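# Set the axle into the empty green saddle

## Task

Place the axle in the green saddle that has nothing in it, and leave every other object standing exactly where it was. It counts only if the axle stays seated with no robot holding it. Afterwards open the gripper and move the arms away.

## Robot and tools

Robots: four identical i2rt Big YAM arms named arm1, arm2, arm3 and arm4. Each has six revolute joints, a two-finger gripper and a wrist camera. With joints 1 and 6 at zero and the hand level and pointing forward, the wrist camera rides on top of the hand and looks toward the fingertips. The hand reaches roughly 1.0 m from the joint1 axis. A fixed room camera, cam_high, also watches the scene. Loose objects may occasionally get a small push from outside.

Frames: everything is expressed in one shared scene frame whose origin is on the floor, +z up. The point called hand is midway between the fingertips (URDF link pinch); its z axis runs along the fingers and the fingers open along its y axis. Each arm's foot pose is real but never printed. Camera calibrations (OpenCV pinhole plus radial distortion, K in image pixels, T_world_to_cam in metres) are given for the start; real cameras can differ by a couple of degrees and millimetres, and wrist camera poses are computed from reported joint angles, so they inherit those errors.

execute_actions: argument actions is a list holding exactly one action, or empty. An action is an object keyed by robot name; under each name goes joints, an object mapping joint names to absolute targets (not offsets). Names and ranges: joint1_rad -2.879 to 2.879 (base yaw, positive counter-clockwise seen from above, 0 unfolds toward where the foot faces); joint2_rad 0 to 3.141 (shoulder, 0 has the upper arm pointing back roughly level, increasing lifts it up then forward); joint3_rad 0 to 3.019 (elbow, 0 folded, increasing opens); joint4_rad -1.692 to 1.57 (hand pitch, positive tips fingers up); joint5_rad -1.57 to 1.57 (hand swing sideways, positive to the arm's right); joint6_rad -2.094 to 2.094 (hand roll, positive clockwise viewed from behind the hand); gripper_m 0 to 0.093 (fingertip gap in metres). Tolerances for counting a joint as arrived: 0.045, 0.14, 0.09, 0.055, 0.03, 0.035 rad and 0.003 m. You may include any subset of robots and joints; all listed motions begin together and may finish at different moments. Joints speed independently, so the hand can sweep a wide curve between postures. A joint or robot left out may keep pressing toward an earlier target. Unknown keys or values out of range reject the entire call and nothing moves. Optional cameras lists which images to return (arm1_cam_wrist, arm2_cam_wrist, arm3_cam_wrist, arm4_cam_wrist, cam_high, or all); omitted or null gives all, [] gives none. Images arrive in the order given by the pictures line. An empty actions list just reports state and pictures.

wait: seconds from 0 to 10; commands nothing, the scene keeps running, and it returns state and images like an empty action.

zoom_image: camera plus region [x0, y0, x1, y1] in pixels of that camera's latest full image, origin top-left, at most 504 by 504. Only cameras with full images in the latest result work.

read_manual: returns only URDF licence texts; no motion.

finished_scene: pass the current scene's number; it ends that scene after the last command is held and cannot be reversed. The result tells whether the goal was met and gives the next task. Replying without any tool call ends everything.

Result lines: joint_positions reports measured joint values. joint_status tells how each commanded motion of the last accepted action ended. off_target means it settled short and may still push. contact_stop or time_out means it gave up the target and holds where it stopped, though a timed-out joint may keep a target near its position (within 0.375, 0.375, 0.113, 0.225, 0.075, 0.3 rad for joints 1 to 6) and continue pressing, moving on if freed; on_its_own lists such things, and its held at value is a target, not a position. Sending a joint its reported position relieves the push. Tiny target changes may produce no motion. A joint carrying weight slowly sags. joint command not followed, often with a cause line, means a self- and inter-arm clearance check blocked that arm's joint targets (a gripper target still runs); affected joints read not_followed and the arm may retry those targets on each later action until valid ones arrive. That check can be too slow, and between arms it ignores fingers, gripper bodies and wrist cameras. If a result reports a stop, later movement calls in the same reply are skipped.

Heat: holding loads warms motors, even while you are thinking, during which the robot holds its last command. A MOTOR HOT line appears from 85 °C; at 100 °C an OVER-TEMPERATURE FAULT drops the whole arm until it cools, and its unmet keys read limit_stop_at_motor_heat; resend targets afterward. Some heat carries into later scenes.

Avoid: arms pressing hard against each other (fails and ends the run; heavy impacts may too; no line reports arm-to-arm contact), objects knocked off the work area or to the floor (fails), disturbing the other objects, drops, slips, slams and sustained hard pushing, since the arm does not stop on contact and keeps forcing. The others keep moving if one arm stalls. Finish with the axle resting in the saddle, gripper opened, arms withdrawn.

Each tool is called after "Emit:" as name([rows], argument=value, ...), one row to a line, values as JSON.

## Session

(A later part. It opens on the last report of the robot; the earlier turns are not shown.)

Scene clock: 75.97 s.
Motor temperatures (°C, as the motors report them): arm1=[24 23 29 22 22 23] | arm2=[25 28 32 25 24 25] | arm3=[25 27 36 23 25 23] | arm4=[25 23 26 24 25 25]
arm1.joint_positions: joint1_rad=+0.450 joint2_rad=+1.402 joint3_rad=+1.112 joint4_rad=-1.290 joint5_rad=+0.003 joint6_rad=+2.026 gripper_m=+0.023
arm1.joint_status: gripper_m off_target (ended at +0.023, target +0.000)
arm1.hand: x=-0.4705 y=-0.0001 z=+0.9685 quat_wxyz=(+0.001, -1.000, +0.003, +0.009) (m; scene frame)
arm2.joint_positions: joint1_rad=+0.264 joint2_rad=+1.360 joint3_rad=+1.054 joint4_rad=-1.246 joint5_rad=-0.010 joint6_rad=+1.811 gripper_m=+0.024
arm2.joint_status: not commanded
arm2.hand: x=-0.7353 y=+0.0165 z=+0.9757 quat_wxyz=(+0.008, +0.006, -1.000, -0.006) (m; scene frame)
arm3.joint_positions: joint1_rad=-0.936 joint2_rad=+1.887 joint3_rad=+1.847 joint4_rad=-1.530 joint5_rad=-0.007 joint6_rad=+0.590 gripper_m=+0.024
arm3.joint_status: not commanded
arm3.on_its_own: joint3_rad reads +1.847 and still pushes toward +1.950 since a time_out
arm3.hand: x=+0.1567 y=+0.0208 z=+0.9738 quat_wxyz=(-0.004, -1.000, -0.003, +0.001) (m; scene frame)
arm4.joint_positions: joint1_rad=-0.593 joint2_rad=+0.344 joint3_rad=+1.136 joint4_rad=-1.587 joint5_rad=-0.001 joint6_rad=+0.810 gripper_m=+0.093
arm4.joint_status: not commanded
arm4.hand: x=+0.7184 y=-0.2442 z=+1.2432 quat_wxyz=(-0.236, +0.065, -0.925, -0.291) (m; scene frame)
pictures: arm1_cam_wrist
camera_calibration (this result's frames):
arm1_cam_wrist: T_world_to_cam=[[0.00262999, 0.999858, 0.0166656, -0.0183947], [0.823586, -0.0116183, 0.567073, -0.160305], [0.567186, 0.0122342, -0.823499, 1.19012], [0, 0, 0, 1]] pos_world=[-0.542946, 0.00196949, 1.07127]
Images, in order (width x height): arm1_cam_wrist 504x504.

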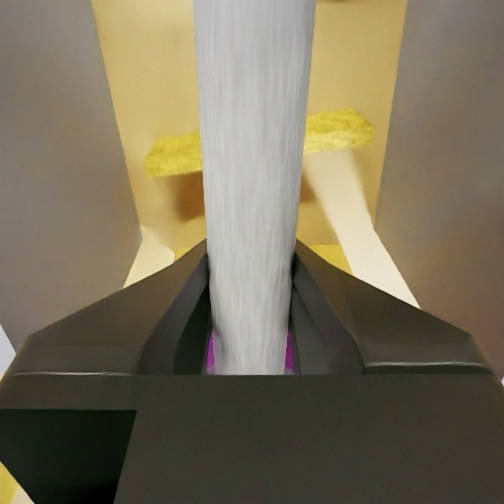

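Emit:
execute_actions([
  {"arm1":{"joints":{"joint2_rad":1.36,"joint3_rad":1.185}},"arm2":{"joints":{"joint2_rad":1.355}},"arm3":{"joints":{"joint3_rad":1.91}}},
], cameras=[])

Emit:
execute_actions([
  {"arm2":{"joints":{"gripper_m":0.093}}},
], cameras=[])

Emit:
execute_actions([
  {"arm2":{"joints":{"joint2_rad":0.4,"joint3_rad":1.3}}},
], cameras=[])

Emit:
execute_actions([
  {"arm2":{"joints":{"joint1_rad":-0.97,"joint3_rad":1.8,"joint4_rad":-1.67,"joint6_rad":0.59}}},
], cameras=[])

Emit:
execute_actions([
  {"arm2":{"joints":{"joint2_rad":2.0,"joint3_rad":2.29}}},
], cameras=["arm2_cam_wrist","cam_high"])

Scene clock: 77.67 s.
Motor temperatures (°C, as the motors report them): arm1=[24 23 29 22 22 23] | arm2=[25 28 32 25 24 25] | arm3=[25 27 37 23 25 23] | arm4=[25 23 26 24 25 25]
arm1.joint_positions: joint1_rad=+0.450 joint2_rad=+1.402 joint3_rad=+1.112 joint4_rad=-1.290 joint5_rad=+0.003 joint6_rad=+2.026 gripper_m=+0.023
arm1.joint_status: all done
arm1.hand: x=-0.4705 y=-0.0001 z=+0.9685 quat_wxyz=(+0.001, -1.000, +0.003, +0.009) (m; scene frame)
arm2.joint_positions: joint1_rad=+0.264 joint2_rad=+1.363 joint3_rad=+1.054 joint4_rad=-1.246 joint5_rad=-0.010 joint6_rad=+1.812 gripper_m=+0.024
arm2.joint_status: all done
arm2.hand: x=-0.7353 y=+0.0166 z=+0.9745 quat_wxyz=(+0.008, +0.006, -1.000, -0.004) (m; scene frame)
arm3.joint_positions: joint1_rad=-0.936 joint2_rad=+1.887 joint3_rad=+1.847 joint4_rad=-1.530 joint5_rad=-0.007 joint6_rad=+0.590 gripper_m=+0.024
arm3.joint_status: all done
arm3.hand: x=+0.1567 y=+0.0208 z=+0.9738 quat_wxyz=(-0.004, -1.000, -0.003, +0.001) (m; scene frame)
arm4.joint_positions: joint1_rad=-0.593 joint2_rad=+0.344 joint3_rad=+1.136 joint4_rad=-1.587 joint5_rad=-0.001 joint6_rad=+0.810 gripper_m=+0.093
arm4.joint_status: not commanded
arm4.hand: x=+0.7184 y=-0.2442 z=+1.2432 quat_wxyz=(-0.236, +0.065, -0.925, -0.291) (m; scene frame)
pictures: none
No camera images: the call's "cameras" was empty. Leave "cameras" out to get every camera's image.

Scene clock: 78.37 s.
Motor temperatures (°C, as the motors report them): arm1=[24 23 29 22 22 23] | arm2=[25 28 32 25 24 25] | arm3=[25 27 37 23 25 23] | arm4=[25 23 26 24 25 25]
arm1.joint_positions: joint1_rad=+0.448 joint2_rad=+1.404 joint3_rad=+1.112 joint4_rad=-1.290 joint5_rad=+0.001 joint6_rad=+2.026 gripper_m=+0.023
arm1.joint_status: not commanded
arm1.hand: x=-0.4709 y=-0.0004 z=+0.9680 quat_wxyz=(+0.002, -1.000, +0.004, +0.008) (m; scene frame)
arm2.joint_positions: joint1_rad=+0.263 joint2_rad=+1.361 joint3_rad=+1.054 joint4_rad=-1.246 joint5_rad=-0.004 joint6_rad=+1.812 gripper_m=+0.093
arm2.joint_status: all done
arm2.hand: x=-0.7338 y=+0.0169 z=+0.9750 quat_wxyz=(+0.005, +0.005, -1.000, -0.006) (m; scene frame)
arm3.joint_positions: joint1_rad=-0.936 joint2_rad=+1.886 joint3_rad=+1.847 joint4_rad=-1.530 joint5_rad=-0.004 joint6_rad=+0.590 gripper_m=+0.024
arm3.joint_status: not commanded
arm3.hand: x=+0.1562 y=+0.0217 z=+0.9742 quat_wxyz=(-0.003, -1.000, -0.002, +0.002) (m; scene frame)
arm4.joint_positions: joint1_rad=-0.593 joint2_rad=+0.344 joint3_rad=+1.136 joint4_rad=-1.587 joint5_rad=-0.001 joint6_rad=+0.810 gripper_m=+0.093
arm4.joint_status: not commanded
arm4.hand: x=+0.7184 y=-0.2442 z=+1.2432 quat_wxyz=(-0.236, +0.065, -0.925, -0.291) (m; scene frame)
pictures: none
No camera images: the call's "cameras" was empty. Leave "cameras" out to get every camera's image.

Scene clock: 79.83 s.
Motor temperatures (°C, as the motors report them): arm1=[24 23 30 22 22 23] | arm2=[25 28 32 25 24 25] | arm3=[25 27 37 23 25 23] | arm4=[25 23 26 24 25 25]
arm1.joint_positions: joint1_rad=+0.448 joint2_rad=+1.404 joint3_rad=+1.112 joint4_rad=-1.290 joint5_rad=+0.001 joint6_rad=+2.026 gripper_m=+0.023
arm1.joint_status: not commanded
arm1.hand: x=-0.4709 y=-0.0004 z=+0.9680 quat_wxyz=(+0.002, -1.000, +0.004, +0.008) (m; scene frame)
arm2.joint_positions: joint1_rad=+0.263 joint2_rad=+0.394 joint3_rad=+1.277 joint4_rad=-1.246 joint5_rad=-0.004 joint6_rad=+1.812 gripper_m=+0.093
arm2.joint_status: all done
arm2.hand: x=-0.6816 y=-0.1821 z=+1.3685 quat_wxyz=(+0.140, +0.004, -0.824, -0.549) (m; scene frame)
arm3.joint_positions: joint1_rad=-0.936 joint2_rad=+1.886 joint3_rad=+1.847 joint4_rad=-1.530 joint5_rad=-0.004 joint6_rad=+0.590 gripper_m=+0.024
arm3.joint_status: not commanded
arm3.hand: x=+0.1562 y=+0.0217 z=+0.9742 quat_wxyz=(-0.003, -1.000, -0.002, +0.002) (m; scene frame)
arm4.joint_positions: joint1_rad=-0.593 joint2_rad=+0.344 joint3_rad=+1.136 joint4_rad=-1.587 joint5_rad=-0.001 joint6_rad=+0.810 gripper_m=+0.093
arm4.joint_status: not commanded
arm4.hand: x=+0.7184 y=-0.2442 z=+1.2432 quat_wxyz=(-0.236, +0.065, -0.925, -0.291) (m; scene frame)
pictures: none
No camera images: the call's "cameras" was empty. Leave "cameras" out to get every camera's image.

Scene clock: 81.83 s.
Motor temperatures (°C, as the motors report them): arm1=[24 23 30 22 22 23] | arm2=[25 28 32 25 24 25] | arm3=[25 27 36 23 25 23] | arm4=[25 23 26 24 25 25]
arm1.joint_positions: joint1_rad=+0.448 joint2_rad=+1.404 joint3_rad=+1.112 joint4_rad=-1.290 joint5_rad=+0.001 joint6_rad=+2.026 gripper_m=+0.023
arm1.joint_status: not commanded
arm1.hand: x=-0.4709 y=-0.0004 z=+0.9680 quat_wxyz=(+0.002, -1.000, +0.004, +0.008) (m; scene frame)
arm2.joint_positions: joint1_rad=-0.963 joint2_rad=+0.389 joint3_rad=+1.800 joint4_rad=-1.654 joint5_rad=+0.000 joint6_rad=+0.598 gripper_m=+0.093
arm2.joint_status: all done
arm2.hand: x=-0.6416 y=-0.3493 z=+1.4775 quat_wxyz=(-0.509, +0.000, -0.789, -0.345) (m; scene frame)
arm3.joint_positions: joint1_rad=-0.936 joint2_rad=+1.886 joint3_rad=+1.847 joint4_rad=-1.530 joint5_rad=-0.004 joint6_rad=+0.590 gripper_m=+0.024
arm3.joint_status: not commanded
arm3.hand: x=+0.1562 y=+0.0217 z=+0.9742 quat_wxyz=(-0.003, -1.000, -0.002, +0.002) (m; scene frame)
arm4.joint_positions: joint1_rad=-0.593 joint2_rad=+0.344 joint3_rad=+1.136 joint4_rad=-1.587 joint5_rad=-0.001 joint6_rad=+0.810 gripper_m=+0.093
arm4.joint_status: not commanded
arm4.hand: x=+0.7184 y=-0.2442 z=+1.2432 quat_wxyz=(-0.236, +0.065, -0.925, -0.291) (m; scene frame)
pictures: none
No camera images: the call's "cameras" was empty. Leave "cameras" out to get every camera's image.

Scene clock: 83.87 s.
Motor temperatures (°C, as the motors report them): arm1=[24 24 31 22 22 23] | arm2=[25 28 31 25 24 25] | arm3=[25 27 36 23 25 23] | arm4=[25 23 26 24 25 25]
arm1.joint_positions: joint1_rad=+0.448 joint2_rad=+1.404 joint3_rad=+1.112 joint4_rad=-1.290 joint5_rad=+0.001 joint6_rad=+2.026 gripper_m=+0.023
arm1.joint_status: not commanded
arm1.hand: x=-0.4709 y=-0.0004 z=+0.9680 quat_wxyz=(+0.002, -1.000, +0.004, +0.008) (m; scene frame)
arm2.joint_positions: joint1_rad=-0.963 joint2_rad=+2.008 joint3_rad=+2.270 joint4_rad=-1.661 joint5_rad=+0.000 joint6_rad=+0.596 gripper_m=+0.093
arm2.joint_status: all done
arm2.hand: x=-0.0975 y=+0.0187 z=+1.1214 quat_wxyz=(-0.070, +0.000, -0.996, -0.046) (m; scene frame)
arm3.joint_positions: joint1_rad=-0.936 joint2_rad=+1.886 joint3_rad=+1.847 joint4_rad=-1.530 joint5_rad=-0.004 joint6_rad=+0.590 gripper_m=+0.024
arm3.joint_status: not commanded
arm3.hand: x=+0.1562 y=+0.0217 z=+0.9742 quat_wxyz=(-0.003, -1.000, -0.002, +0.002) (m; scene frame)
arm4.joint_positions: joint1_rad=-0.593 joint2_rad=+0.344 joint3_rad=+1.136 joint4_rad=-1.587 joint5_rad=-0.001 joint6_rad=+0.810 gripper_m=+0.093
arm4.joint_status: not commanded
arm4.hand: x=+0.7184 y=-0.2442 z=+1.2432 quat_wxyz=(-0.236, +0.065, -0.925, -0.291) (m; scene frame)
pictures: arm2_cam_wrist, cam_high
camera_calibration (this result's frames):
arm2_cam_wrist: T_world_to_cam=[[0.00688611, -0.995515, -0.0943573, 0.127267], [-0.881335, -0.0506225, 0.469773, -0.604348], [-0.472442, 0.0799255, -0.87773, 1.06275], [0, 0, 0, 1]] pos_world=[-0.0314213, 0.0111618, 1.22872]
Images, in order (width x height): arm2_cam_wrist 504x504, cam_high 504x504.

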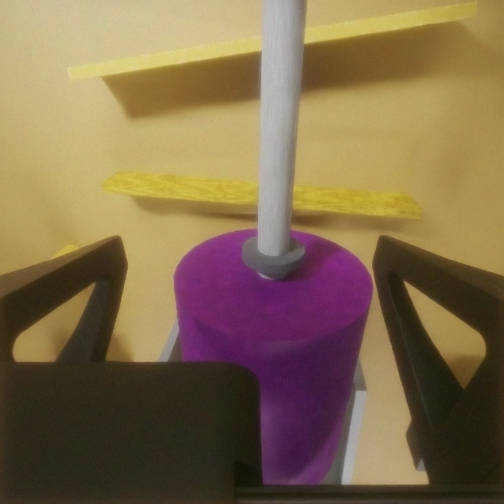

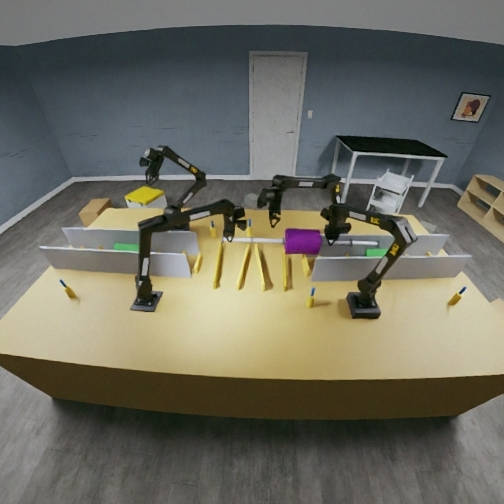

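Emit:
execute_actions([
  {"arm2":{"joints":{"joint2_rad":2.075,"joint3_rad":2.02,"joint4_rad":-1.495}}},
], cameras=["arm2_cam_wrist"])

Emit:
execute_actions([
  {"arm2":{"joints":{"gripper_m":0}}},
], cameras=["arm2_cam_wrist"])

Scene clock: 85.57 s.
Motor temperatures (°C, as the motors report them): arm1=[24 24 31 22 22 23] | arm2=[25 28 31 25 24 25] | arm3=[25 27 36 23 25 23] | arm4=[25 23 26 24 25 25]
arm1.joint_positions: joint1_rad=+0.448 joint2_rad=+1.404 joint3_rad=+1.112 joint4_rad=-1.290 joint5_rad=+0.001 joint6_rad=+2.026 gripper_m=+0.023
arm1.joint_status: not commanded
arm1.hand: x=-0.4709 y=-0.0004 z=+0.9680 quat_wxyz=(+0.002, -1.000, +0.004, +0.008) (m; scene frame)
arm2.joint_positions: joint1_rad=-0.963 joint2_rad=+2.089 joint3_rad=+2.018 joint4_rad=-1.511 joint5_rad=+0.000 joint6_rad=+0.596 gripper_m=+0.093
arm2.joint_status: all done
arm2.hand: x=-0.1044 y=+0.0135 z=+0.9731 quat_wxyz=(+0.005, +0.000, -1.000, +0.005) (m; scene frame)
arm3.joint_positions: joint1_rad=-0.936 joint2_rad=+1.886 joint3_rad=+1.847 joint4_rad=-1.530 joint5_rad=-0.004 joint6_rad=+0.590 gripper_m=+0.024
arm3.joint_status: not commanded
arm3.hand: x=+0.1562 y=+0.0217 z=+0.9742 quat_wxyz=(-0.003, -1.000, -0.002, +0.002) (m; scene frame)
arm4.joint_positions: joint1_rad=-0.593 joint2_rad=+0.344 joint3_rad=+1.136 joint4_rad=-1.587 joint5_rad=-0.001 joint6_rad=+0.810 gripper_m=+0.093
arm4.joint_status: not commanded
arm4.hand: x=+0.7184 y=-0.2442 z=+1.2432 quat_wxyz=(-0.236, +0.065, -0.925, -0.291) (m; scene frame)
pictures: arm2_cam_wrist
camera_calibration (this result's frames):
arm2_cam_wrist: T_world_to_cam=[[-0.000210195, -0.999971, 0.00758729, 0.00826384], [-0.800468, 0.00471588, 0.599357, -0.659419], [-0.599375, -0.0059474, -0.800446, 0.842448], [0, 0, 0, 1]] pos_world=[-0.0228997, 0.0163837, 1.0695]
Images, in order (width x height): arm2_cam_wrist 504x504.

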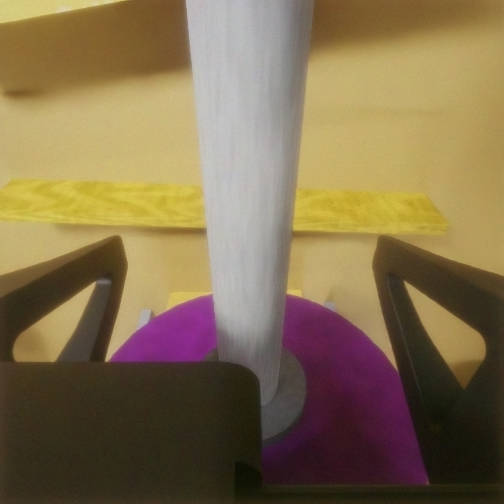

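Scene clock: 86.27 s.
Motor temperatures (°C, as the motors report them): arm1=[24 24 31 22 22 23] | arm2=[25 28 31 25 24 25] | arm3=[25 27 36 23 25 23] | arm4=[25 23 26 24 25 25]
arm1.joint_positions: joint1_rad=+0.448 joint2_rad=+1.404 joint3_rad=+1.112 joint4_rad=-1.290 joint5_rad=+0.001 joint6_rad=+2.026 gripper_m=+0.023
arm1.joint_status: not commanded
arm1.hand: x=-0.4708 y=-0.0003 z=+0.9680 quat_wxyz=(+0.002, -1.000, +0.004, +0.008) (m; scene frame)
arm2.joint_positions: joint1_rad=-0.963 joint2_rad=+2.089 joint3_rad=+2.018 joint4_rad=-1.509 joint5_rad=-0.001 joint6_rad=+0.595 gripper_m=+0.024
arm2.joint_status: gripper_m off_target (ended at +0.024, target +0.000)
arm2.hand: x=-0.1042 y=+0.0137 z=+0.9731 quat_wxyz=(+0.005, +0.000, -1.000, +0.005) (m; scene frame)
arm3.joint_positions: joint1_rad=-0.936 joint2_rad=+1.886 joint3_rad=+1.847 joint4_rad=-1.530 joint5_rad=-0.003 joint6_rad=+0.590 gripper_m=+0.024
arm3.joint_status: not commanded
arm3.hand: x=+0.1561 y=+0.0218 z=+0.9742 quat_wxyz=(-0.002, -1.000, -0.002, +0.003) (m; scene frame)
arm4.joint_positions: joint1_rad=-0.593 joint2_rad=+0.344 joint3_rad=+1.136 joint4_rad=-1.587 joint5_rad=-0.001 joint6_rad=+0.810 gripper_m=+0.093
arm4.joint_status: not commanded
arm4.hand: x=+0.7184 y=-0.2442 z=+1.2432 quat_wxyz=(-0.236, +0.065, -0.925, -0.291) (m; scene frame)
pictures: arm2_cam_wrist
camera_calibration (this result's frames):
arm2_cam_wrist: T_world_to_cam=[[0.000544402, -0.999979, 0.00640712, 0.00975596], [-0.801095, 0.00339879, 0.598528, -0.658438], [-0.598537, -0.00545855, -0.801076, 0.843302], [0, 0, 0, 1]] pos_world=[-0.0227287, 0.0165969, 1.06958]
Images, in order (width x height): arm2_cam_wrist 504x504.

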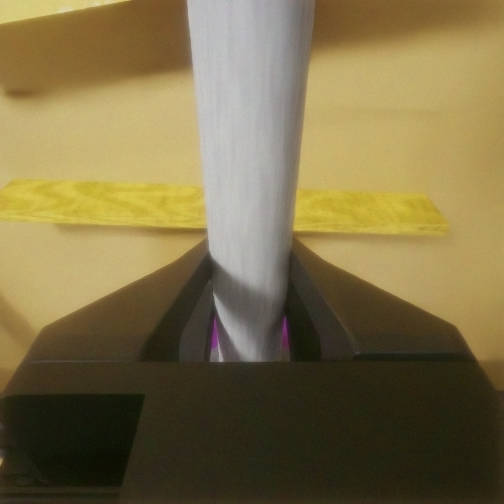

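Emit:
execute_actions([
  {"arm2":{"joints":{"joint2_rad":2.04,"joint3_rad":2.08}},"arm3":{"joints":{"joint3_rad":1.875,"joint2_rad":1.875}}},
], cameras=[])

Emit:
execute_actions([
  {"arm3":{"joints":{"gripper_m":0.093}}},
], cameras=[])

Emit:
execute_actions([
  {"arm3":{"joints":{"joint2_rad":1.55}}},
], cameras=[])

Emit:
execute_actions([
  {"arm2":{"joints":{"joint1_rad":-0.77,"joint2_rad":1.66,"joint3_rad":1.505,"joint4_rad":-1.36,"joint6_rad":0.79}},"arm1":{"joints":{"joint1_rad":-0.035,"joint2_rad":1.245,"joint3_rad":1.10,"joint4_rad":-1.345,"joint6_rad":1.534}},"arm3":{"joints":{"joint2_rad":0.9,"joint3_rad":1.5}}},
], cameras=["cam_high","arm1_cam_wrist"])

Emit:
execute_actions([
  {"arm2":{"joints":{"joint1_rad":-0.505,"joint2_rad":1.435,"joint3_rad":1.23,"joint4_rad":-1.325,"joint6_rad":1.055}},"arm1":{"joints":{"joint1_rad":-0.439,"joint2_rad":1.345,"joint3_rad":1.235,"joint4_rad":-1.339,"joint6_rad":1.13}}},
], cameras=["cam_high","arm1_cam_wrist"])

Scene clock: 89.10 s.
Motor temperatures (°C, as the motors report them): arm1=[24 24 32 22 22 23] | arm2=[25 29 31 25 24 25] | arm3=[25 28 36 23 25 23] | arm4=[25 23 26 24 25 25]
arm1.joint_positions: joint1_rad=+0.448 joint2_rad=+1.404 joint3_rad=+1.112 joint4_rad=-1.290 joint5_rad=+0.001 joint6_rad=+2.025 gripper_m=+0.023
arm1.joint_status: not commanded
arm1.hand: x=-0.4709 y=-0.0004 z=+0.9680 quat_wxyz=(+0.002, -1.000, +0.004, +0.008) (m; scene frame)
arm2.joint_positions: joint1_rad=-0.963 joint2_rad=+2.086 joint3_rad=+2.018 joint4_rad=-1.509 joint5_rad=-0.001 joint6_rad=+0.595 gripper_m=+0.024
arm2.joint_status: all done
arm2.hand: x=-0.1042 y=+0.0137 z=+0.9747 quat_wxyz=(+0.004, +0.000, -1.000, +0.004) (m; scene frame)
arm3.joint_positions: joint1_rad=-0.936 joint2_rad=+1.886 joint3_rad=+1.847 joint4_rad=-1.530 joint5_rad=-0.003 joint6_rad=+0.590 gripper_m=+0.024
arm3.joint_status: all done
arm3.hand: x=+0.1561 y=+0.0218 z=+0.9742 quat_wxyz=(-0.002, -1.000, -0.002, +0.003) (m; scene frame)
arm4.joint_positions: joint1_rad=-0.593 joint2_rad=+0.344 joint3_rad=+1.136 joint4_rad=-1.587 joint5_rad=-0.001 joint6_rad=+0.810 gripper_m=+0.093
arm4.joint_status: not commanded
arm4.hand: x=+0.7184 y=-0.2442 z=+1.2432 quat_wxyz=(-0.236, +0.065, -0.925, -0.291) (m; scene frame)
pictures: none
No camera images: the call's "cameras" was empty. Leave "cameras" out to get every camera's image.

Scene clock: 89.80 s.
Motor temperatures (°C, as the motors report them): arm1=[24 24 32 22 22 23] | arm2=[25 29 31 25 24 25] | arm3=[25 28 36 23 25 23] | arm4=[25 23 26 24 25 25]
arm1.joint_positions: joint1_rad=+0.448 joint2_rad=+1.404 joint3_rad=+1.112 joint4_rad=-1.290 joint5_rad=+0.000 joint6_rad=+2.025 gripper_m=+0.023
arm1.joint_status: not commanded
arm1.hand: x=-0.4708 y=-0.0004 z=+0.9680 quat_wxyz=(+0.002, -1.000, +0.004, +0.008) (m; scene frame)
arm2.joint_positions: joint1_rad=-0.963 joint2_rad=+2.086 joint3_rad=+2.018 joint4_rad=-1.509 joint5_rad=+0.000 joint6_rad=+0.595 gripper_m=+0.024
arm2.joint_status: not commanded
arm2.hand: x=-0.1038 y=+0.0135 z=+0.9747 quat_wxyz=(+0.003, +0.000, -1.000, +0.004) (m; scene frame)
arm3.joint_positions: joint1_rad=-0.937 joint2_rad=+1.886 joint3_rad=+1.847 joint4_rad=-1.530 joint5_rad=-0.003 joint6_rad=+0.590 gripper_m=+0.093
arm3.joint_status: all done
arm3.hand: x=+0.1560 y=+0.0220 z=+0.9742 quat_wxyz=(-0.002, -1.000, -0.002, +0.003) (m; scene frame)
arm4.joint_positions: joint1_rad=-0.593 joint2_rad=+0.344 joint3_rad=+1.136 joint4_rad=-1.587 joint5_rad=-0.001 joint6_rad=+0.810 gripper_m=+0.093
arm4.joint_status: not commanded
arm4.hand: x=+0.7184 y=-0.2442 z=+1.2432 quat_wxyz=(-0.236, +0.065, -0.925, -0.291) (m; scene frame)
pictures: none
No camera images: the call's "cameras" was empty. Leave "cameras" out to get every camera's image.

Scene clock: 91.40 s.
Motor temperatures (°C, as the motors report them): arm1=[24 24 32 22 22 23] | arm2=[25 29 32 25 24 25] | arm3=[25 27 36 23 25 23] | arm4=[25 23 26 24 25 25]
arm1.joint_positions: joint1_rad=+0.448 joint2_rad=+1.404 joint3_rad=+1.112 joint4_rad=-1.290 joint5_rad=+0.000 joint6_rad=+2.025 gripper_m=+0.023
arm1.joint_status: not commanded
arm1.hand: x=-0.4708 y=-0.0004 z=+0.9680 quat_wxyz=(+0.002, -1.000, +0.004, +0.008) (m; scene frame)
arm2.joint_positions: joint1_rad=-0.963 joint2_rad=+2.086 joint3_rad=+2.018 joint4_rad=-1.509 joint5_rad=+0.000 joint6_rad=+0.595 gripper_m=+0.024
arm2.joint_status: not commanded
arm2.hand: x=-0.1038 y=+0.0135 z=+0.9747 quat_wxyz=(+0.003, +0.000, -1.000, +0.004) (m; scene frame)
arm3.joint_positions: joint1_rad=-0.937 joint2_rad=+1.553 joint3_rad=+1.852 joint4_rad=-1.530 joint5_rad=-0.003 joint6_rad=+0.590 gripper_m=+0.093
arm3.joint_status: all done
arm3.hand: x=+0.2034 y=+0.0536 z=+1.1560 quat_wxyz=(-0.096, -0.985, -0.003, +0.142) (m; scene frame)
arm4.joint_positions: joint1_rad=-0.593 joint2_rad=+0.344 joint3_rad=+1.136 joint4_rad=-1.587 joint5_rad=-0.001 joint6_rad=+0.810 gripper_m=+0.093
arm4.joint_status: not commanded
arm4.hand: x=+0.7184 y=-0.2442 z=+1.2432 quat_wxyz=(-0.236, +0.065, -0.925, -0.291) (m; scene frame)
pictures: none
No camera images: the call's "cameras" was empty. Leave "cameras" out to get every camera's image.

Scene clock: 93.00 s.
Motor temperatures (°C, as the motors report them): arm1=[24 24 32 22 22 23] | arm2=[25 29 32 25 24 25] | arm3=[25 27 35 23 25 23] | arm4=[25 23 26 24 25 25]
arm1.joint_positions: joint1_rad=-0.033 joint2_rad=+1.284 joint3_rad=+1.054 joint4_rad=-1.350 joint5_rad=+0.013 joint6_rad=+1.550 gripper_m=+0.023
arm1.joint_status: all done
arm1.hand: x=-0.6529 y=+0.0018 z=+0.9903 quat_wxyz=(+0.003, -1.000, +0.007, +0.012) (m; scene frame)
arm2.joint_positions: joint1_rad=-0.763 joint2_rad=+1.686 joint3_rad=+1.498 joint4_rad=-1.369 joint5_rad=+0.006 joint6_rad=+0.798 gripper_m=+0.024
arm2.joint_status: all done
arm2.hand: x=-0.2808 y=+0.0151 z=+1.0019 quat_wxyz=(-0.006, -0.001, -1.000, +0.000) (m; scene frame)
arm3.joint_positions: joint1_rad=-0.937 joint2_rad=+0.903 joint3_rad=+1.500 joint4_rad=-1.530 joint5_rad=-0.003 joint6_rad=+0.590 gripper_m=+0.093
arm3.joint_status: all done
arm3.hand: x=+0.3920 y=+0.1811 z=+1.2512 quat_wxyz=(-0.177, -0.949, -0.003, +0.262) (m; scene frame)
arm4.joint_positions: joint1_rad=-0.593 joint2_rad=+0.344 joint3_rad=+1.136 joint4_rad=-1.587 joint5_rad=-0.001 joint6_rad=+0.810 gripper_m=+0.093
arm4.joint_status: not commanded
arm4.hand: x=+0.7184 y=-0.2442 z=+1.2432 quat_wxyz=(-0.236, +0.065, -0.925, -0.291) (m; scene frame)
pictures: arm1_cam_wrist, cam_high
camera_calibration (this result's frames):
arm1_cam_wrist: T_world_to_cam=[[0.0107608, 0.999745, 0.0198517, -0.0180347], [0.827081, -0.0200563, 0.561725, -0.0147483], [0.56198, 0.0103743, -0.827086, 1.3117], [0, 0, 0, 1]] pos_world=[-0.724755, 0.0041263, 1.09353]
Images, in order (width x height): arm1_cam_wrist 504x504, cam_high 504x504.

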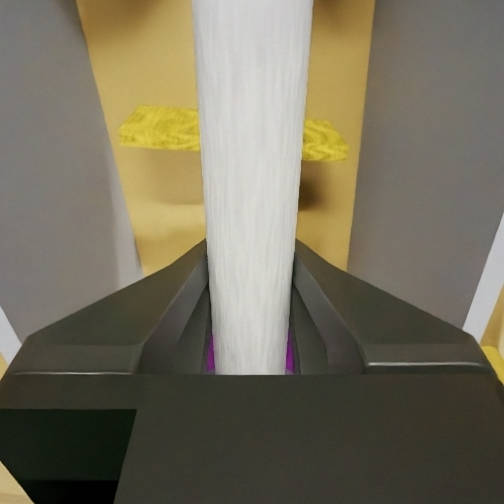

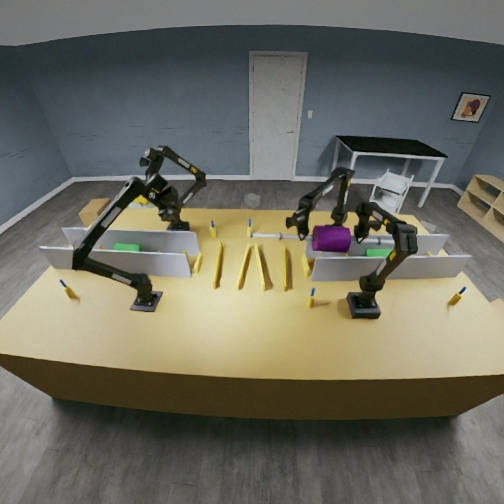

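Scene clock: 94.10 s.
Motor temperatures (°C, as the motors report them): arm1=[24 24 33 22 23 23] | arm2=[25 29 32 25 24 25] | arm3=[25 27 35 23 25 23] | arm4=[25 23 26 24 25 25]
arm1.joint_positions: joint1_rad=-0.443 joint2_rad=+1.385 joint3_rad=+1.146 joint4_rad=-1.338 joint5_rad=+0.016 joint6_rad=+1.135 gripper_m=+0.023
arm1.joint_status: all done
arm1.hand: x=-0.8078 y=+0.0016 z=+0.9912 quat_wxyz=(+0.003, -1.000, +0.004, +0.011) (m; scene frame)
arm2.joint_positions: joint1_rad=-0.502 joint2_rad=+1.448 joint3_rad=+1.224 joint4_rad=-1.319 joint5_rad=+0.004 joint6_rad=+1.051 gripper_m=+0.024
arm2.joint_status: all done
arm2.hand: x=-0.4312 y=+0.0178 z=+1.0048 quat_wxyz=(-0.008, +0.003, -1.000, -0.009) (m; scene frame)
arm3.joint_positions: joint1_rad=-0.937 joint2_rad=+0.903 joint3_rad=+1.500 joint4_rad=-1.530 joint5_rad=-0.003 joint6_rad=+0.590 gripper_m=+0.093
arm3.joint_status: not commanded
arm3.hand: x=+0.3920 y=+0.1811 z=+1.2512 quat_wxyz=(-0.177, -0.949, -0.003, +0.262) (m; scene frame)
arm4.joint_positions: joint1_rad=-0.593 joint2_rad=+0.344 joint3_rad=+1.136 joint4_rad=-1.587 joint5_rad=-0.001 joint6_rad=+0.810 gripper_m=+0.093
arm4.joint_status: not commanded
arm4.hand: x=+0.7184 y=-0.2442 z=+1.2432 quat_wxyz=(-0.236, +0.065, -0.925, -0.291) (m; scene frame)
pictures: arm1_cam_wrist, cam_high
camera_calibration (this result's frames):
arm1_cam_wrist: T_world_to_cam=[[0.00469051, 0.999754, 0.0216694, -0.0229703], [0.826673, -0.0160695, 0.562453, 0.111713], [0.562663, 0.0152753, -0.826545, 1.39948], [0, 0, 0, 1]] pos_world=[-0.879677, 0.00338234, 1.0944]
Images, in order (width x height): arm1_cam_wrist 504x504, cam_high 504x504.

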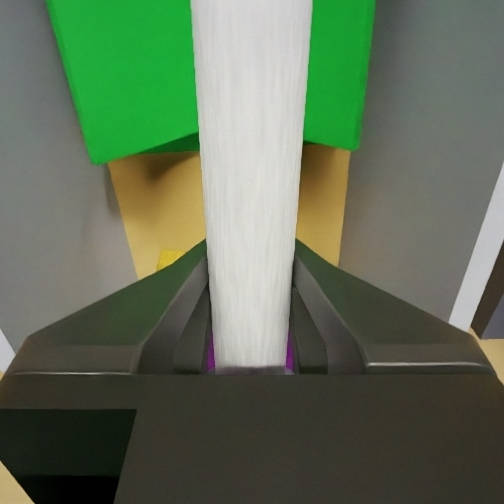

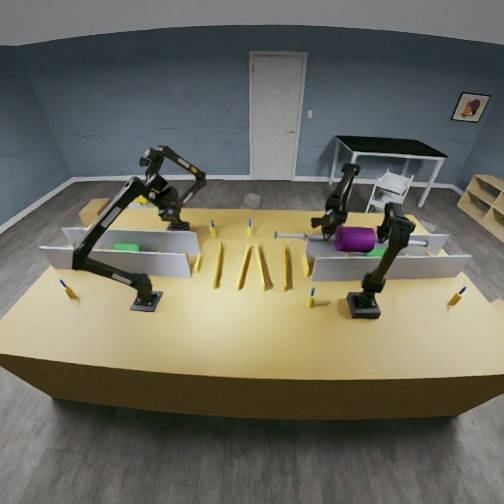

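Emit:
execute_actions([
  {"arm2":{"joints":{"joint1_rad":-0.14,"joint2_rad":1.31,"joint3_rad":1.08,"joint4_rad":-1.305,"joint6_rad":1.395}},"arm1":{"joints":{"joint1_rad":-0.725,"joint2_rad":1.59,"joint3_rad":1.525,"joint4_rad":-1.37,"joint6_rad":0.82}}},
], cameras=[])

Emit:
execute_actions([
  {"arm2":{"joints":{"joint1_rad":0.175,"joint6_rad":1.70}},"arm1":{"joints":{"joint1_rad":-0.865,"joint2_rad":1.825,"joint3_rad":1.855,"joint4_rad":-1.456,"joint6_rad":0.66}}},
], cameras=["cam_high","arm1_cam_wrist","arm2_cam_wrist"])

Scene clock: 97.13 s.
Motor temperatures (°C, as the motors report them): arm1=[24 24 34 22 23 23] | arm2=[25 29 32 25 24 25] | arm3=[25 27 34 23 25 23] | arm4=[25 23 26 24 25 25]
arm1.joint_positions: joint1_rad=-0.729 joint2_rad=+1.645 joint3_rad=+1.424 joint4_rad=-1.360 joint5_rad=+0.009 joint6_rad=+0.814 gripper_m=+0.023
arm1.joint_status: joint3_rad time_out (moved +0.278 of +0.379); the others done
arm1.on_its_own: joint3_rad reads +1.424 and still pushes toward +1.525 since a time_out
arm1.hand: x=-0.9653 y=-0.0112 z=+0.9874 quat_wxyz=(+0.004, -1.000, -0.013, +0.006) (m; scene frame)
arm2.joint_positions: joint1_rad=-0.132 joint2_rad=+1.319 joint3_rad=+1.077 joint4_rad=-1.308 joint5_rad=-0.003 joint6_rad=+1.387 gripper_m=+0.024
arm2.joint_status: all done
arm2.hand: x=-0.5868 y=+0.0163 z=+0.9977 quat_wxyz=(+0.001, +0.020, -1.000, -0.008) (m; scene frame)
arm3.joint_positions: joint1_rad=-0.937 joint2_rad=+0.903 joint3_rad=+1.500 joint4_rad=-1.530 joint5_rad=-0.003 joint6_rad=+0.590 gripper_m=+0.093
arm3.joint_status: not commanded
arm3.hand: x=+0.3920 y=+0.1811 z=+1.2512 quat_wxyz=(-0.177, -0.949, -0.003, +0.262) (m; scene frame)
arm4.joint_positions: joint1_rad=-0.593 joint2_rad=+0.344 joint3_rad=+1.136 joint4_rad=-1.587 joint5_rad=-0.001 joint6_rad=+0.810 gripper_m=+0.093
arm4.joint_status: not commanded
arm4.hand: x=+0.7184 y=-0.2442 z=+1.2432 quat_wxyz=(-0.236, +0.065, -0.925, -0.291) (m; scene frame)
pictures: none
No camera images: the call's "cameras" was empty. Leave "cameras" out to get every camera's image.

not run: a stop came earlier in this reply.

Emit:
execute_actions([
  {"arm2":{"joints":{"joint1_rad":0.165,"joint4_rad":-1.33,"joint6_rad":1.69}},"arm1":{"joints":{"joint1_rad":-0.868,"joint2_rad":1.82,"joint3_rad":1.855,"joint4_rad":-1.456,"joint6_rad":0.66}}},
], cameras=["cam_high","arm1_cam_wrist","arm2_cam_wrist"])

Scene clock: 100.17 s.
Motor temperatures (°C, as the motors report them): arm1=[24 24 35 22 23 23] | arm2=[25 29 31 25 24 25] | arm3=[25 26 33 23 25 23] | arm4=[25 23 26 24 25 25]
arm1.joint_positions: joint1_rad=-0.865 joint2_rad=+1.880 joint3_rad=+1.750 joint4_rad=-1.451 joint5_rad=-0.001 joint6_rad=+0.653 gripper_m=+0.023
arm1.joint_status: joint3_rad time_out (moved +0.326 of +0.431); the others done
arm1.on_its_own: joint3_rad reads +1.750 and still pushes toward +1.855 since a time_out
arm1.hand: x=-1.0787 y=-0.0232 z=+0.9904 quat_wxyz=(+0.000, -1.000, -0.026, +0.001) (m; scene frame)
arm2.joint_positions: joint1_rad=+0.178 joint2_rad=+1.320 joint3_rad=+1.074 joint4_rad=-1.317 joint5_rad=-0.010 joint6_rad=+1.672 gripper_m=+0.024
arm2.joint_status: all done
arm2.hand: x=-0.7014 y=+0.0115 z=+0.9964 quat_wxyz=(+0.006, +0.032, -0.999, -0.001) (m; scene frame)
arm3.joint_positions: joint1_rad=-0.937 joint2_rad=+0.903 joint3_rad=+1.500 joint4_rad=-1.530 joint5_rad=-0.003 joint6_rad=+0.590 gripper_m=+0.093
arm3.joint_status: not commanded
arm3.hand: x=+0.3920 y=+0.1811 z=+1.2512 quat_wxyz=(-0.177, -0.949, -0.003, +0.262) (m; scene frame)
arm4.joint_positions: joint1_rad=-0.593 joint2_rad=+0.344 joint3_rad=+1.136 joint4_rad=-1.587 joint5_rad=-0.001 joint6_rad=+0.810 gripper_m=+0.093
arm4.joint_status: not commanded
arm4.hand: x=+0.7184 y=-0.2442 z=+1.2432 quat_wxyz=(-0.236, +0.065, -0.925, -0.291) (m; scene frame)
pictures: arm1_cam_wrist, arm2_cam_wrist, cam_high
camera_calibration (this result's frames):
arm1_cam_wrist: T_world_to_cam=[[-0.0559528, 0.998309, 0.0157538, -0.056395], [0.814532, 0.0365162, 0.578968, 0.307566], [0.577414, 0.0452269, -0.815198, 1.557], [0, 0, 0, 1]] pos_world=[-1.15271, -0.0253497, 1.09208]
arm2_cam_wrist: T_world_to_cam=[[0.0641633, -0.997927, -0.0048891, 0.0635675], [-0.79772, -0.0542331, 0.600584, -1.14985], [-0.599605, -0.0346354, -0.799546, 0.50257], [0, 0, 0, 1]] pos_world=[-0.619997, 0.0184823, 1.09272]
Images, in order (width x height): arm1_cam_wrist 504x504, arm2_cam_wrist 504x504, cam_high 504x504.

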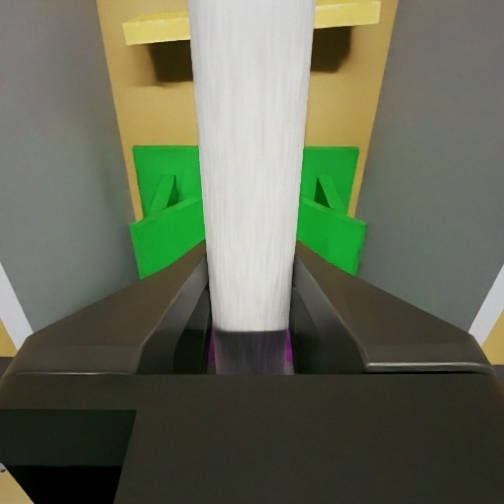

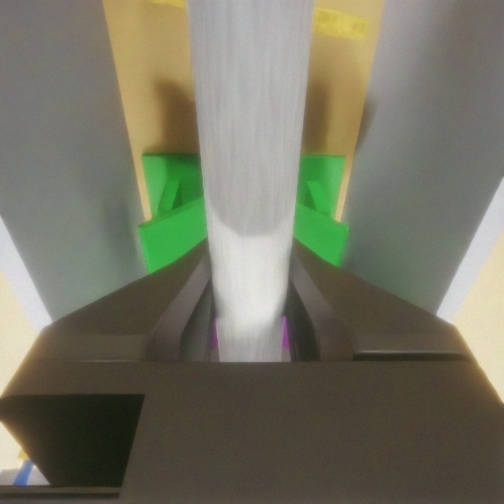

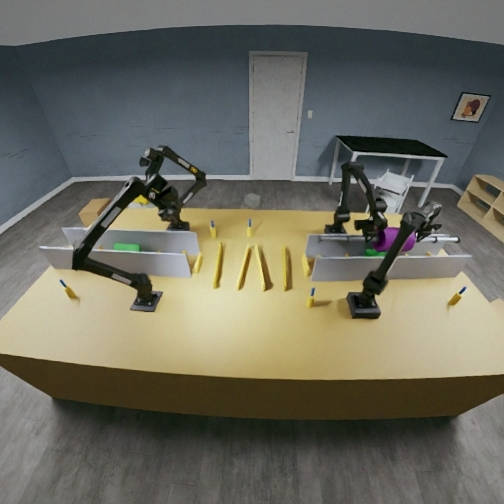

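Emit:
execute_actions([
  {"arm2":{"joints":{"joint2_rad":1.40,"joint3_rad":0.93,"joint4_rad":-1.06}},"arm1":{"joints":{"joint2_rad":1.88,"joint3_rad":1.64,"joint4_rad":-1.23}}},
], cameras=["arm1_cam_wrist","arm2_cam_wrist"])

Scene clock: 101.87 s.
Motor temperatures (°C, as the motors report them): arm1=[24 24 35 22 23 23] | arm2=[25 29 31 25 24 25] | arm3=[25 26 33 23 25 23] | arm4=[25 23 26 24 25 25]
arm1.joint_positions: joint1_rad=-0.862 joint2_rad=+1.954 joint3_rad=+1.595 joint4_rad=-1.242 joint5_rad=-0.004 joint6_rad=+0.653 gripper_m=+0.023
arm1.joint_status: all done
arm1.hand: x=-1.0773 y=-0.0245 z=+0.8915 quat_wxyz=(+0.006, -1.000, -0.027, -0.007) (m; scene frame)
arm2.joint_positions: joint1_rad=+0.180 joint2_rad=+1.416 joint3_rad=+0.922 joint4_rad=-1.073 joint5_rad=+0.007 joint6_rad=+1.675 gripper_m=+0.024
arm2.joint_status: all done
arm2.hand: x=-0.6999 y=+0.0132 z=+0.9095 quat_wxyz=(-0.002, +0.032, -0.999, +0.000) (m; scene frame)
arm3.joint_positions: joint1_rad=-0.937 joint2_rad=+0.903 joint3_rad=+1.500 joint4_rad=-1.530 joint5_rad=-0.003 joint6_rad=+0.590 gripper_m=+0.093
arm3.joint_status: not commanded
arm3.hand: x=+0.3920 y=+0.1811 z=+1.2512 quat_wxyz=(-0.177, -0.949, -0.003, +0.262) (m; scene frame)
arm4.joint_positions: joint1_rad=-0.593 joint2_rad=+0.344 joint3_rad=+1.136 joint4_rad=-1.587 joint5_rad=-0.001 joint6_rad=+0.810 gripper_m=+0.093
arm4.joint_status: not commanded
arm4.hand: x=+0.7184 y=-0.2442 z=+1.2432 quat_wxyz=(-0.236, +0.065, -0.925, -0.291) (m; scene frame)
pictures: arm1_cam_wrist, arm2_cam_wrist
camera_calibration (this result's frames):
arm1_cam_wrist: T_world_to_cam=[[-0.0592679, 0.997907, 0.0258653, -0.0661008], [0.804406, 0.0324001, 0.593196, 0.340003], [0.591116, 0.0559637, -0.804643, 1.48116], [0, 0, 0, 1]] pos_world=[-1.15296, -0.027945, 0.991828]
arm2_cam_wrist: T_world_to_cam=[[0.0642176, -0.997931, -0.00315554, 0.0631793], [-0.807659, -0.0538302, 0.587188, -1.09114], [-0.586143, -0.0351592, -0.809445, 0.452476], [0, 0, 0, 1]] pos_world=[-0.62011, 0.0202211, 1.00716]
Images, in order (width x height): arm1_cam_wrist 504x504, arm2_cam_wrist 504x504.

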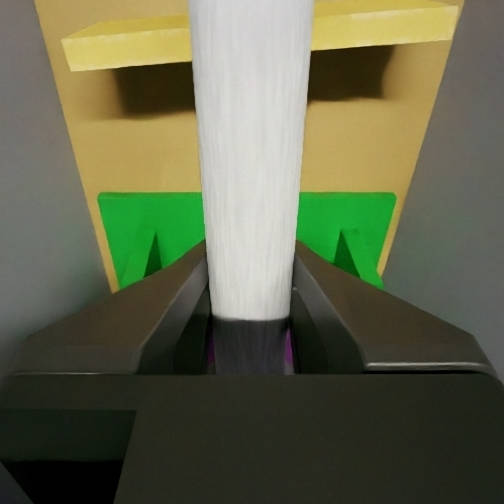

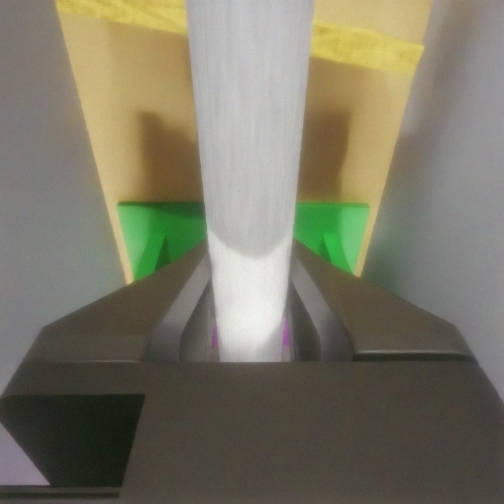

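Emit:
execute_actions([
  {"arm2":{"joints":{"joint2_rad":1.45,"joint3_rad":0.875,"joint4_rad":-0.96}},"arm1":{"joints":{"joint3_rad":1.60,"joint4_rad":-1.18}}},
], cameras=["arm1_cam_wrist","arm2_cam_wrist"])

Scene clock: 103.07 s.
Motor temperatures (°C, as the motors report them): arm1=[24 25 34 22 23 23] | arm2=[25 28 31 25 24 25] | arm3=[25 26 33 23 25 23] | arm4=[25 23 26 24 25 25]
arm1.joint_positions: joint1_rad=-0.863 joint2_rad=+1.954 joint3_rad=+1.567 joint4_rad=-1.189 joint5_rad=+0.006 joint6_rad=+0.655 gripper_m=+0.023
arm1.joint_status: all done
arm1.hand: x=-1.0806 y=-0.0242 z=+0.8813 quat_wxyz=(+0.002, -1.000, -0.026, +0.006) (m; scene frame)
arm2.joint_positions: joint1_rad=+0.179 joint2_rad=+1.460 joint3_rad=+0.874 joint4_rad=-0.977 joint5_rad=-0.011 joint6_rad=+1.676 gripper_m=+0.024
arm2.joint_status: all done
arm2.hand: x=-0.7024 y=+0.0128 z=+0.8785 quat_wxyz=(+0.007, +0.031, -0.999, -0.001) (m; scene frame)
arm3.joint_positions: joint1_rad=-0.937 joint2_rad=+0.903 joint3_rad=+1.500 joint4_rad=-1.530 joint5_rad=-0.003 joint6_rad=+0.590 gripper_m=+0.093
arm3.joint_status: not commanded
arm3.hand: x=+0.3920 y=+0.1811 z=+1.2512 quat_wxyz=(-0.177, -0.949, -0.003, +0.262) (m; scene frame)
arm4.joint_positions: joint1_rad=-0.593 joint2_rad=+0.344 joint3_rad=+1.136 joint4_rad=-1.587 joint5_rad=-0.001 joint6_rad=+0.810 gripper_m=+0.093
arm4.joint_status: not commanded
arm4.hand: x=+0.7184 y=-0.2442 z=+1.2432 quat_wxyz=(-0.236, +0.065, -0.925, -0.291) (m; scene frame)
pictures: arm1_cam_wrist, arm2_cam_wrist
camera_calibration (this result's frames):
arm1_cam_wrist: T_world_to_cam=[[-0.055032, 0.998313, 0.0185256, -0.0552617], [0.819446, 0.0345553, 0.572114, 0.383587], [0.570509, 0.0466653, -0.819965, 1.466], [0, 0, 0, 1]] pos_world=[-1.15374, -0.0264979, 0.98364]
arm2_cam_wrist: T_world_to_cam=[[0.0614928, -0.99809, -0.00586594, 0.0633223], [-0.797065, -0.0526432, 0.601595, -1.08021], [-0.600754, -0.0323182, -0.79878, 0.406242], [0, 0, 0, 1]] pos_world=[-0.620841, 0.0194645, 0.974719]
Images, in order (width x height): arm1_cam_wrist 504x504, arm2_cam_wrist 504x504.

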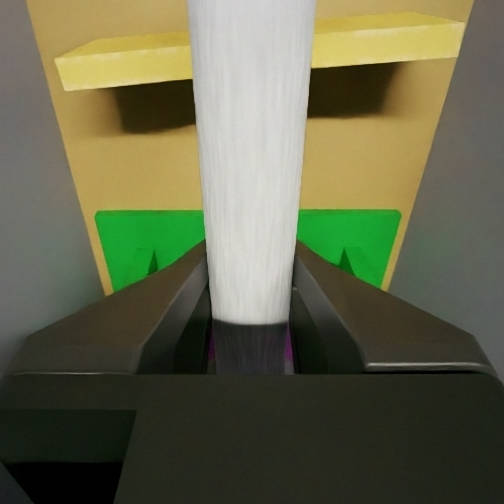

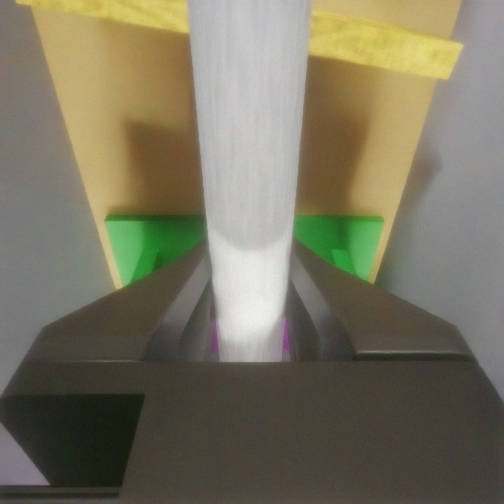

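Emit:
execute_actions([
  {"arm2":{"joints":{"joint2_rad":1.475,"joint3_rad":0.86,"joint4_rad":-0.935}},"arm1":{"joints":{"joint2_rad":1.945,"joint3_rad":1.575}}},
], cameras=[])

Emit:
execute_actions([
  {"arm2":{"joints":{"gripper_m":0.08}},"arm1":{"joints":{"gripper_m":0.08}}},
], cameras=["arm1_cam_wrist","arm2_cam_wrist"])

Emit:
execute_actions([
  {"arm2":{"joints":{"joint2_rad":1.25,"joint3_rad":1.2,"joint4_rad":-1.45}},"arm1":{"joints":{"joint2_rad":1.75,"joint3_rad":1.85,"joint4_rad":-1.55}}},
])

Scene clock: 104.43 s.
Motor temperatures (°C, as the motors report them): arm1=[24 25 34 22 23 23] | arm2=[25 28 31 25 24 25] | arm3=[25 26 32 23 25 23] | arm4=[25 23 26 24 25 25]
arm1.joint_positions: joint1_rad=-0.868 joint2_rad=+1.956 joint3_rad=+1.555 joint4_rad=-1.185 joint5_rad=+0.011 joint6_rad=+0.655 gripper_m=+0.023
arm1.joint_status: all done
arm1.hand: x=-1.0802 y=-0.0192 z=+0.8760 quat_wxyz=(+0.007, -1.000, -0.023, +0.003) (m; scene frame)
arm2.joint_positions: joint1_rad=+0.176 joint2_rad=+1.466 joint3_rad=+0.868 joint4_rad=-0.955 joint5_rad=-0.011 joint6_rad=+1.678 gripper_m=+0.024
arm2.joint_status: all done
arm2.hand: x=-0.7019 y=+0.0146 z=+0.8742 quat_wxyz=(+0.008, +0.029, -1.000, -0.005) (m; scene frame)
arm3.joint_positions: joint1_rad=-0.937 joint2_rad=+0.903 joint3_rad=+1.500 joint4_rad=-1.530 joint5_rad=-0.003 joint6_rad=+0.590 gripper_m=+0.093
arm3.joint_status: not commanded
arm3.hand: x=+0.3920 y=+0.1811 z=+1.2512 quat_wxyz=(-0.177, -0.949, -0.003, +0.262) (m; scene frame)
arm4.joint_positions: joint1_rad=-0.593 joint2_rad=+0.344 joint3_rad=+1.136 joint4_rad=-1.587 joint5_rad=-0.001 joint6_rad=+0.810 gripper_m=+0.093
arm4.joint_status: not commanded
arm4.hand: x=+0.7184 y=-0.2442 z=+1.2432 quat_wxyz=(-0.236, +0.065, -0.925, -0.291) (m; scene frame)
pictures: none
No camera images: the call's "cameras" was empty. Leave "cameras" out to get every camera's image.

Scene clock: 105.30 s.
Motor temperatures (°C, as the motors report them): arm1=[24 25 34 22 23 23] | arm2=[25 28 31 25 24 25] | arm3=[25 26 32 23 25 23] | arm4=[25 23 26 24 25 25]
arm1.joint_positions: joint1_rad=-0.868 joint2_rad=+1.956 joint3_rad=+1.555 joint4_rad=-1.185 joint5_rad=+0.003 joint6_rad=+0.656 gripper_m=+0.080
arm1.joint_status: all done
arm1.hand: x=-1.0793 y=-0.0203 z=+0.8762 quat_wxyz=(+0.003, -1.000, -0.023, +0.001) (m; scene frame)
arm2.joint_positions: joint1_rad=+0.176 joint2_rad=+1.467 joint3_rad=+0.868 joint4_rad=-0.951 joint5_rad=-0.004 joint6_rad=+1.682 gripper_m=+0.080
arm2.joint_status: all done
arm2.hand: x=-0.7007 y=+0.0159 z=+0.8741 quat_wxyz=(+0.004, +0.027, -1.000, -0.008) (m; scene frame)
arm3.joint_positions: joint1_rad=-0.937 joint2_rad=+0.903 joint3_rad=+1.500 joint4_rad=-1.530 joint5_rad=-0.003 joint6_rad=+0.590 gripper_m=+0.093
arm3.joint_status: not commanded
arm3.hand: x=+0.3920 y=+0.1811 z=+1.2512 quat_wxyz=(-0.177, -0.949, -0.003, +0.262) (m; scene frame)
arm4.joint_positions: joint1_rad=-0.593 joint2_rad=+0.344 joint3_rad=+1.136 joint4_rad=-1.587 joint5_rad=-0.001 joint6_rad=+0.810 gripper_m=+0.093
arm4.joint_status: not commanded
arm4.hand: x=+0.7184 y=-0.2442 z=+1.2432 quat_wxyz=(-0.236, +0.065, -0.925, -0.291) (m; scene frame)
pictures: arm1_cam_wrist, arm2_cam_wrist
camera_calibration (this result's frames):
arm1_cam_wrist: T_world_to_cam=[[-0.0502425, 0.99851, 0.0212937, -0.0562018], [0.814292, 0.0286097, 0.57975, 0.372896], [0.578277, 0.0464674, -0.814516, 1.46446], [0, 0, 0, 1]] pos_world=[-1.15333, -0.0226001, 0.977839]
arm2_cam_wrist: T_world_to_cam=[[0.0526904, -0.998429, -0.0190503, 0.071587], [-0.800329, -0.0536299, 0.597158, -1.07447], [-0.597242, -0.016218, -0.801897, 0.408773], [0, 0, 0, 1]] pos_world=[-0.619563, 0.0204805, 0.970785]
Images, in order (width x height): arm1_cam_wrist 504x504, arm2_cam_wrist 504x504.

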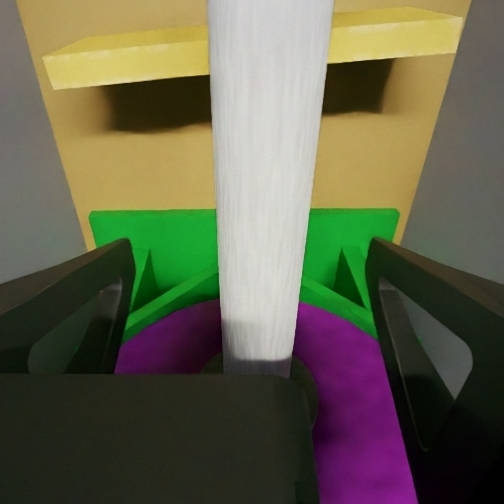

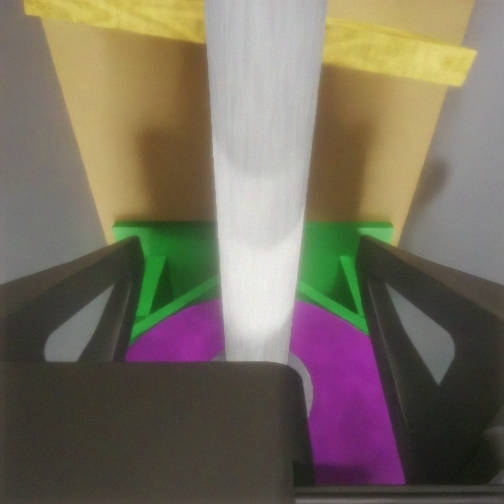

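Scene clock: 106.70 s.
Motor temperatures (°C, as the motors report them): arm1=[24 25 34 22 23 23] | arm2=[25 28 31 25 24 25] | arm3=[25 26 32 23 25 23] | arm4=[25 23 26 24 25 25]
arm1.joint_positions: joint1_rad=-0.868 joint2_rad=+1.743 joint3_rad=+1.829 joint4_rad=-1.540 joint5_rad=+0.003 joint6_rad=+0.656 gripper_m=+0.080
arm1.joint_status: all done
arm1.hand: x=-1.0675 y=-0.0113 z=+1.0951 quat_wxyz=(-0.038, -0.998, -0.023, +0.051) (m; scene frame)
arm2.joint_positions: joint1_rad=+0.176 joint2_rad=+1.242 joint3_rad=+1.175 joint4_rad=-1.435 joint5_rad=-0.003 joint6_rad=+1.683 gripper_m=+0.080
arm2.joint_status: all done
arm2.hand: x=-0.6988 y=+0.0080 z=+1.0610 quat_wxyz=(+0.007, +0.026, -0.999, -0.031) (m; scene frame)
arm3.joint_positions: joint1_rad=-0.937 joint2_rad=+0.903 joint3_rad=+1.500 joint4_rad=-1.530 joint5_rad=-0.003 joint6_rad=+0.590 gripper_m=+0.093
arm3.joint_status: not commanded
arm3.hand: x=+0.3920 y=+0.1811 z=+1.2512 quat_wxyz=(-0.177, -0.949, -0.003, +0.262) (m; scene frame)
arm4.joint_positions: joint1_rad=-0.593 joint2_rad=+0.344 joint3_rad=+1.136 joint4_rad=-1.587 joint5_rad=-0.001 joint6_rad=+0.810 gripper_m=+0.093
arm4.joint_status: not commanded
arm4.hand: x=+0.7184 y=-0.2442 z=+1.2432 quat_wxyz=(-0.236, +0.065, -0.925, -0.291) (m; scene frame)
pictures: arm1_cam_wrist, arm2_cam_wrist, arm3_cam_wrist, arm4_cam_wrist, cam_high
camera_calibration (this result's frames):
arm1_cam_wrist: T_world_to_cam=[[-0.0524493, 0.996966, -0.0575062, 0.014579], [0.867571, 0.0740082, 0.491777, 0.389834], [0.494541, -0.0240974, -0.86882, 1.60481], [0, 0, 0, 1]] pos_world=[-1.13109, -0.00471392, 1.20342]
arm2_cam_wrist: T_world_to_cam=[[0.0514912, -0.996509, -0.0657087, 0.115861], [-0.796233, -0.0806787, 0.599587, -1.18449], [-0.602795, 0.021446, -0.797608, 0.550933], [0, 0, 0, 1]] pos_world=[-0.616997, 0.00807797, 1.15725]
arm3_cam_wrist: T_world_to_cam=[[-0.0814203, 0.939844, -0.331759, 0.274377], [0.991155, 0.11135, 0.0721955, -0.49848], [0.104794, -0.322946, -0.940598, 1.31609], [0, 0, 0, 1]] pos_world=[0.378493, 0.222661, 1.36493]
arm4_cam_wrist: T_world_to_cam=[[0.249545, -0.823547, -0.509408, 0.257811], [-0.950801, -0.30811, 0.0323419, 0.575026], [-0.183589, 0.476275, -0.859917, 1.44002], [0, 0, 0, 1]] pos_world=[0.746771, -0.296354, 1.35103]
Images, in order (width x height): arm1_cam_wrist 504x504, arm2_cam_wrist 504x504, arm3_cam_wrist 504x504, arm4_cam_wrist 504x504, cam_high 504x504.

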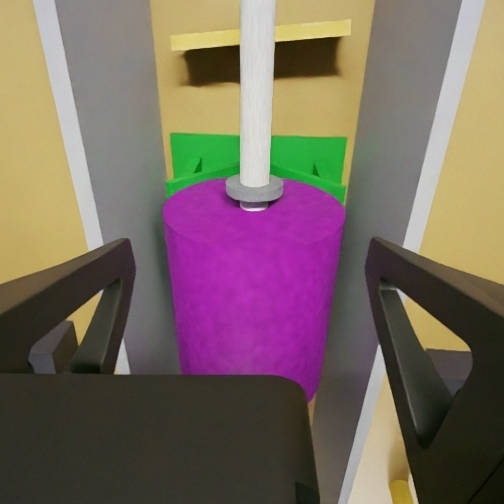

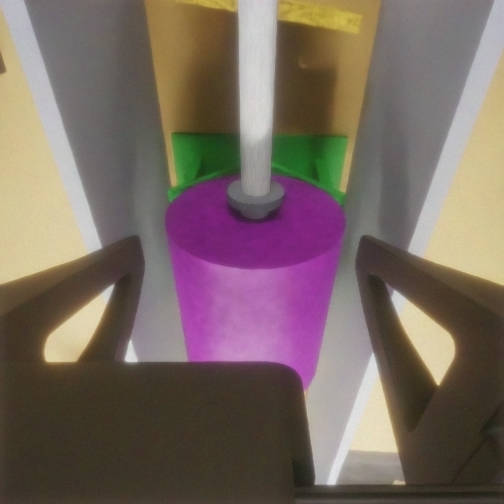

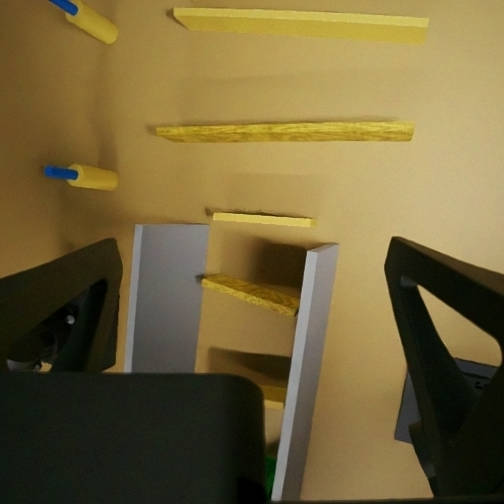

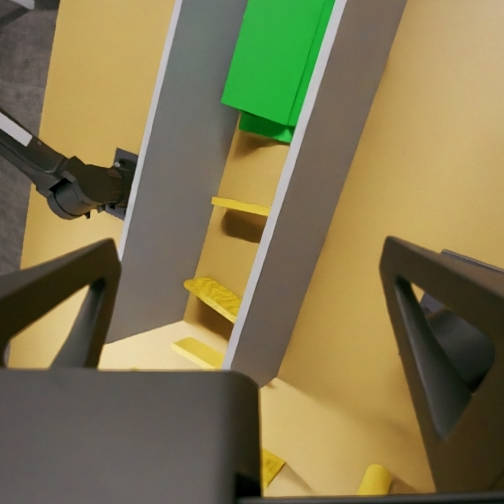

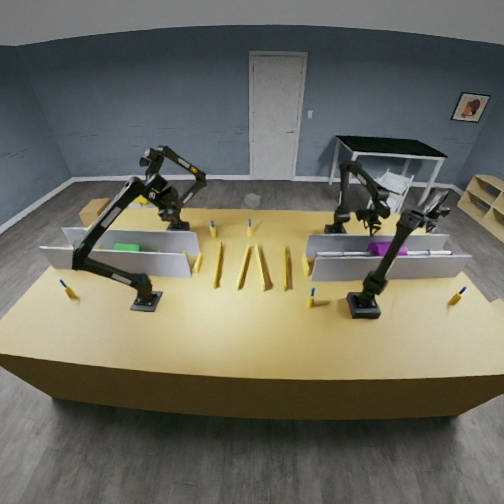

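Emit:
execute_actions([
  {"arm2":{"joints":{"joint2_rad":0.7}},"arm1":{"joints":{"joint2_rad":1.2}}},
], cameras=[])

Emit:
finished_scene(scene=1)

Scene clock: 108.90 s.
Motor temperatures (°C, as the motors report them): arm1=[24 25 33 22 23 23] | arm2=[25 28 31 25 24 25] | arm3=[25 26 32 23 25 23] | arm4=[25 23 26 24 25 25]
arm1.joint_positions: joint1_rad=-0.868 joint2_rad=+1.213 joint3_rad=+1.840 joint4_rad=-1.543 joint5_rad=+0.003 joint6_rad=+0.656 gripper_m=+0.080
arm1.joint_status: all done
arm1.hand: x=-0.9494 y=+0.0875 z=+1.3511 quat_wxyz=(-0.203, -0.945, -0.022, +0.256) (m; scene frame)
arm2.joint_positions: joint1_rad=+0.176 joint2_rad=+0.697 joint3_rad=+1.175 joint4_rad=-1.437 joint5_rad=-0.003 joint6_rad=+1.683 gripper_m=+0.080
arm2.joint_status: all done
arm2.hand: x=-0.6811 y=-0.0964 z=+1.2218 quat_wxyz=(+0.044, +0.025, -0.954, -0.296) (m; scene frame)
arm3.joint_positions: joint1_rad=-0.937 joint2_rad=+0.903 joint3_rad=+1.500 joint4_rad=-1.530 joint5_rad=-0.003 joint6_rad=+0.590 gripper_m=+0.093
arm3.joint_status: not commanded
arm3.hand: x=+0.3920 y=+0.1811 z=+1.2512 quat_wxyz=(-0.177, -0.949, -0.003, +0.262) (m; scene frame)
arm4.joint_positions: joint1_rad=-0.593 joint2_rad=+0.344 joint3_rad=+1.136 joint4_rad=-1.587 joint5_rad=-0.001 joint6_rad=+0.810 gripper_m=+0.093
arm4.joint_status: not commanded
arm4.hand: x=+0.7184 y=-0.2442 z=+1.2432 quat_wxyz=(-0.236, +0.065, -0.925, -0.291) (m; scene frame)
pictures: none
No camera images: the call's "cameras" was empty. Leave "cameras" out to get every camera's image.

The scene is finished: the task was done.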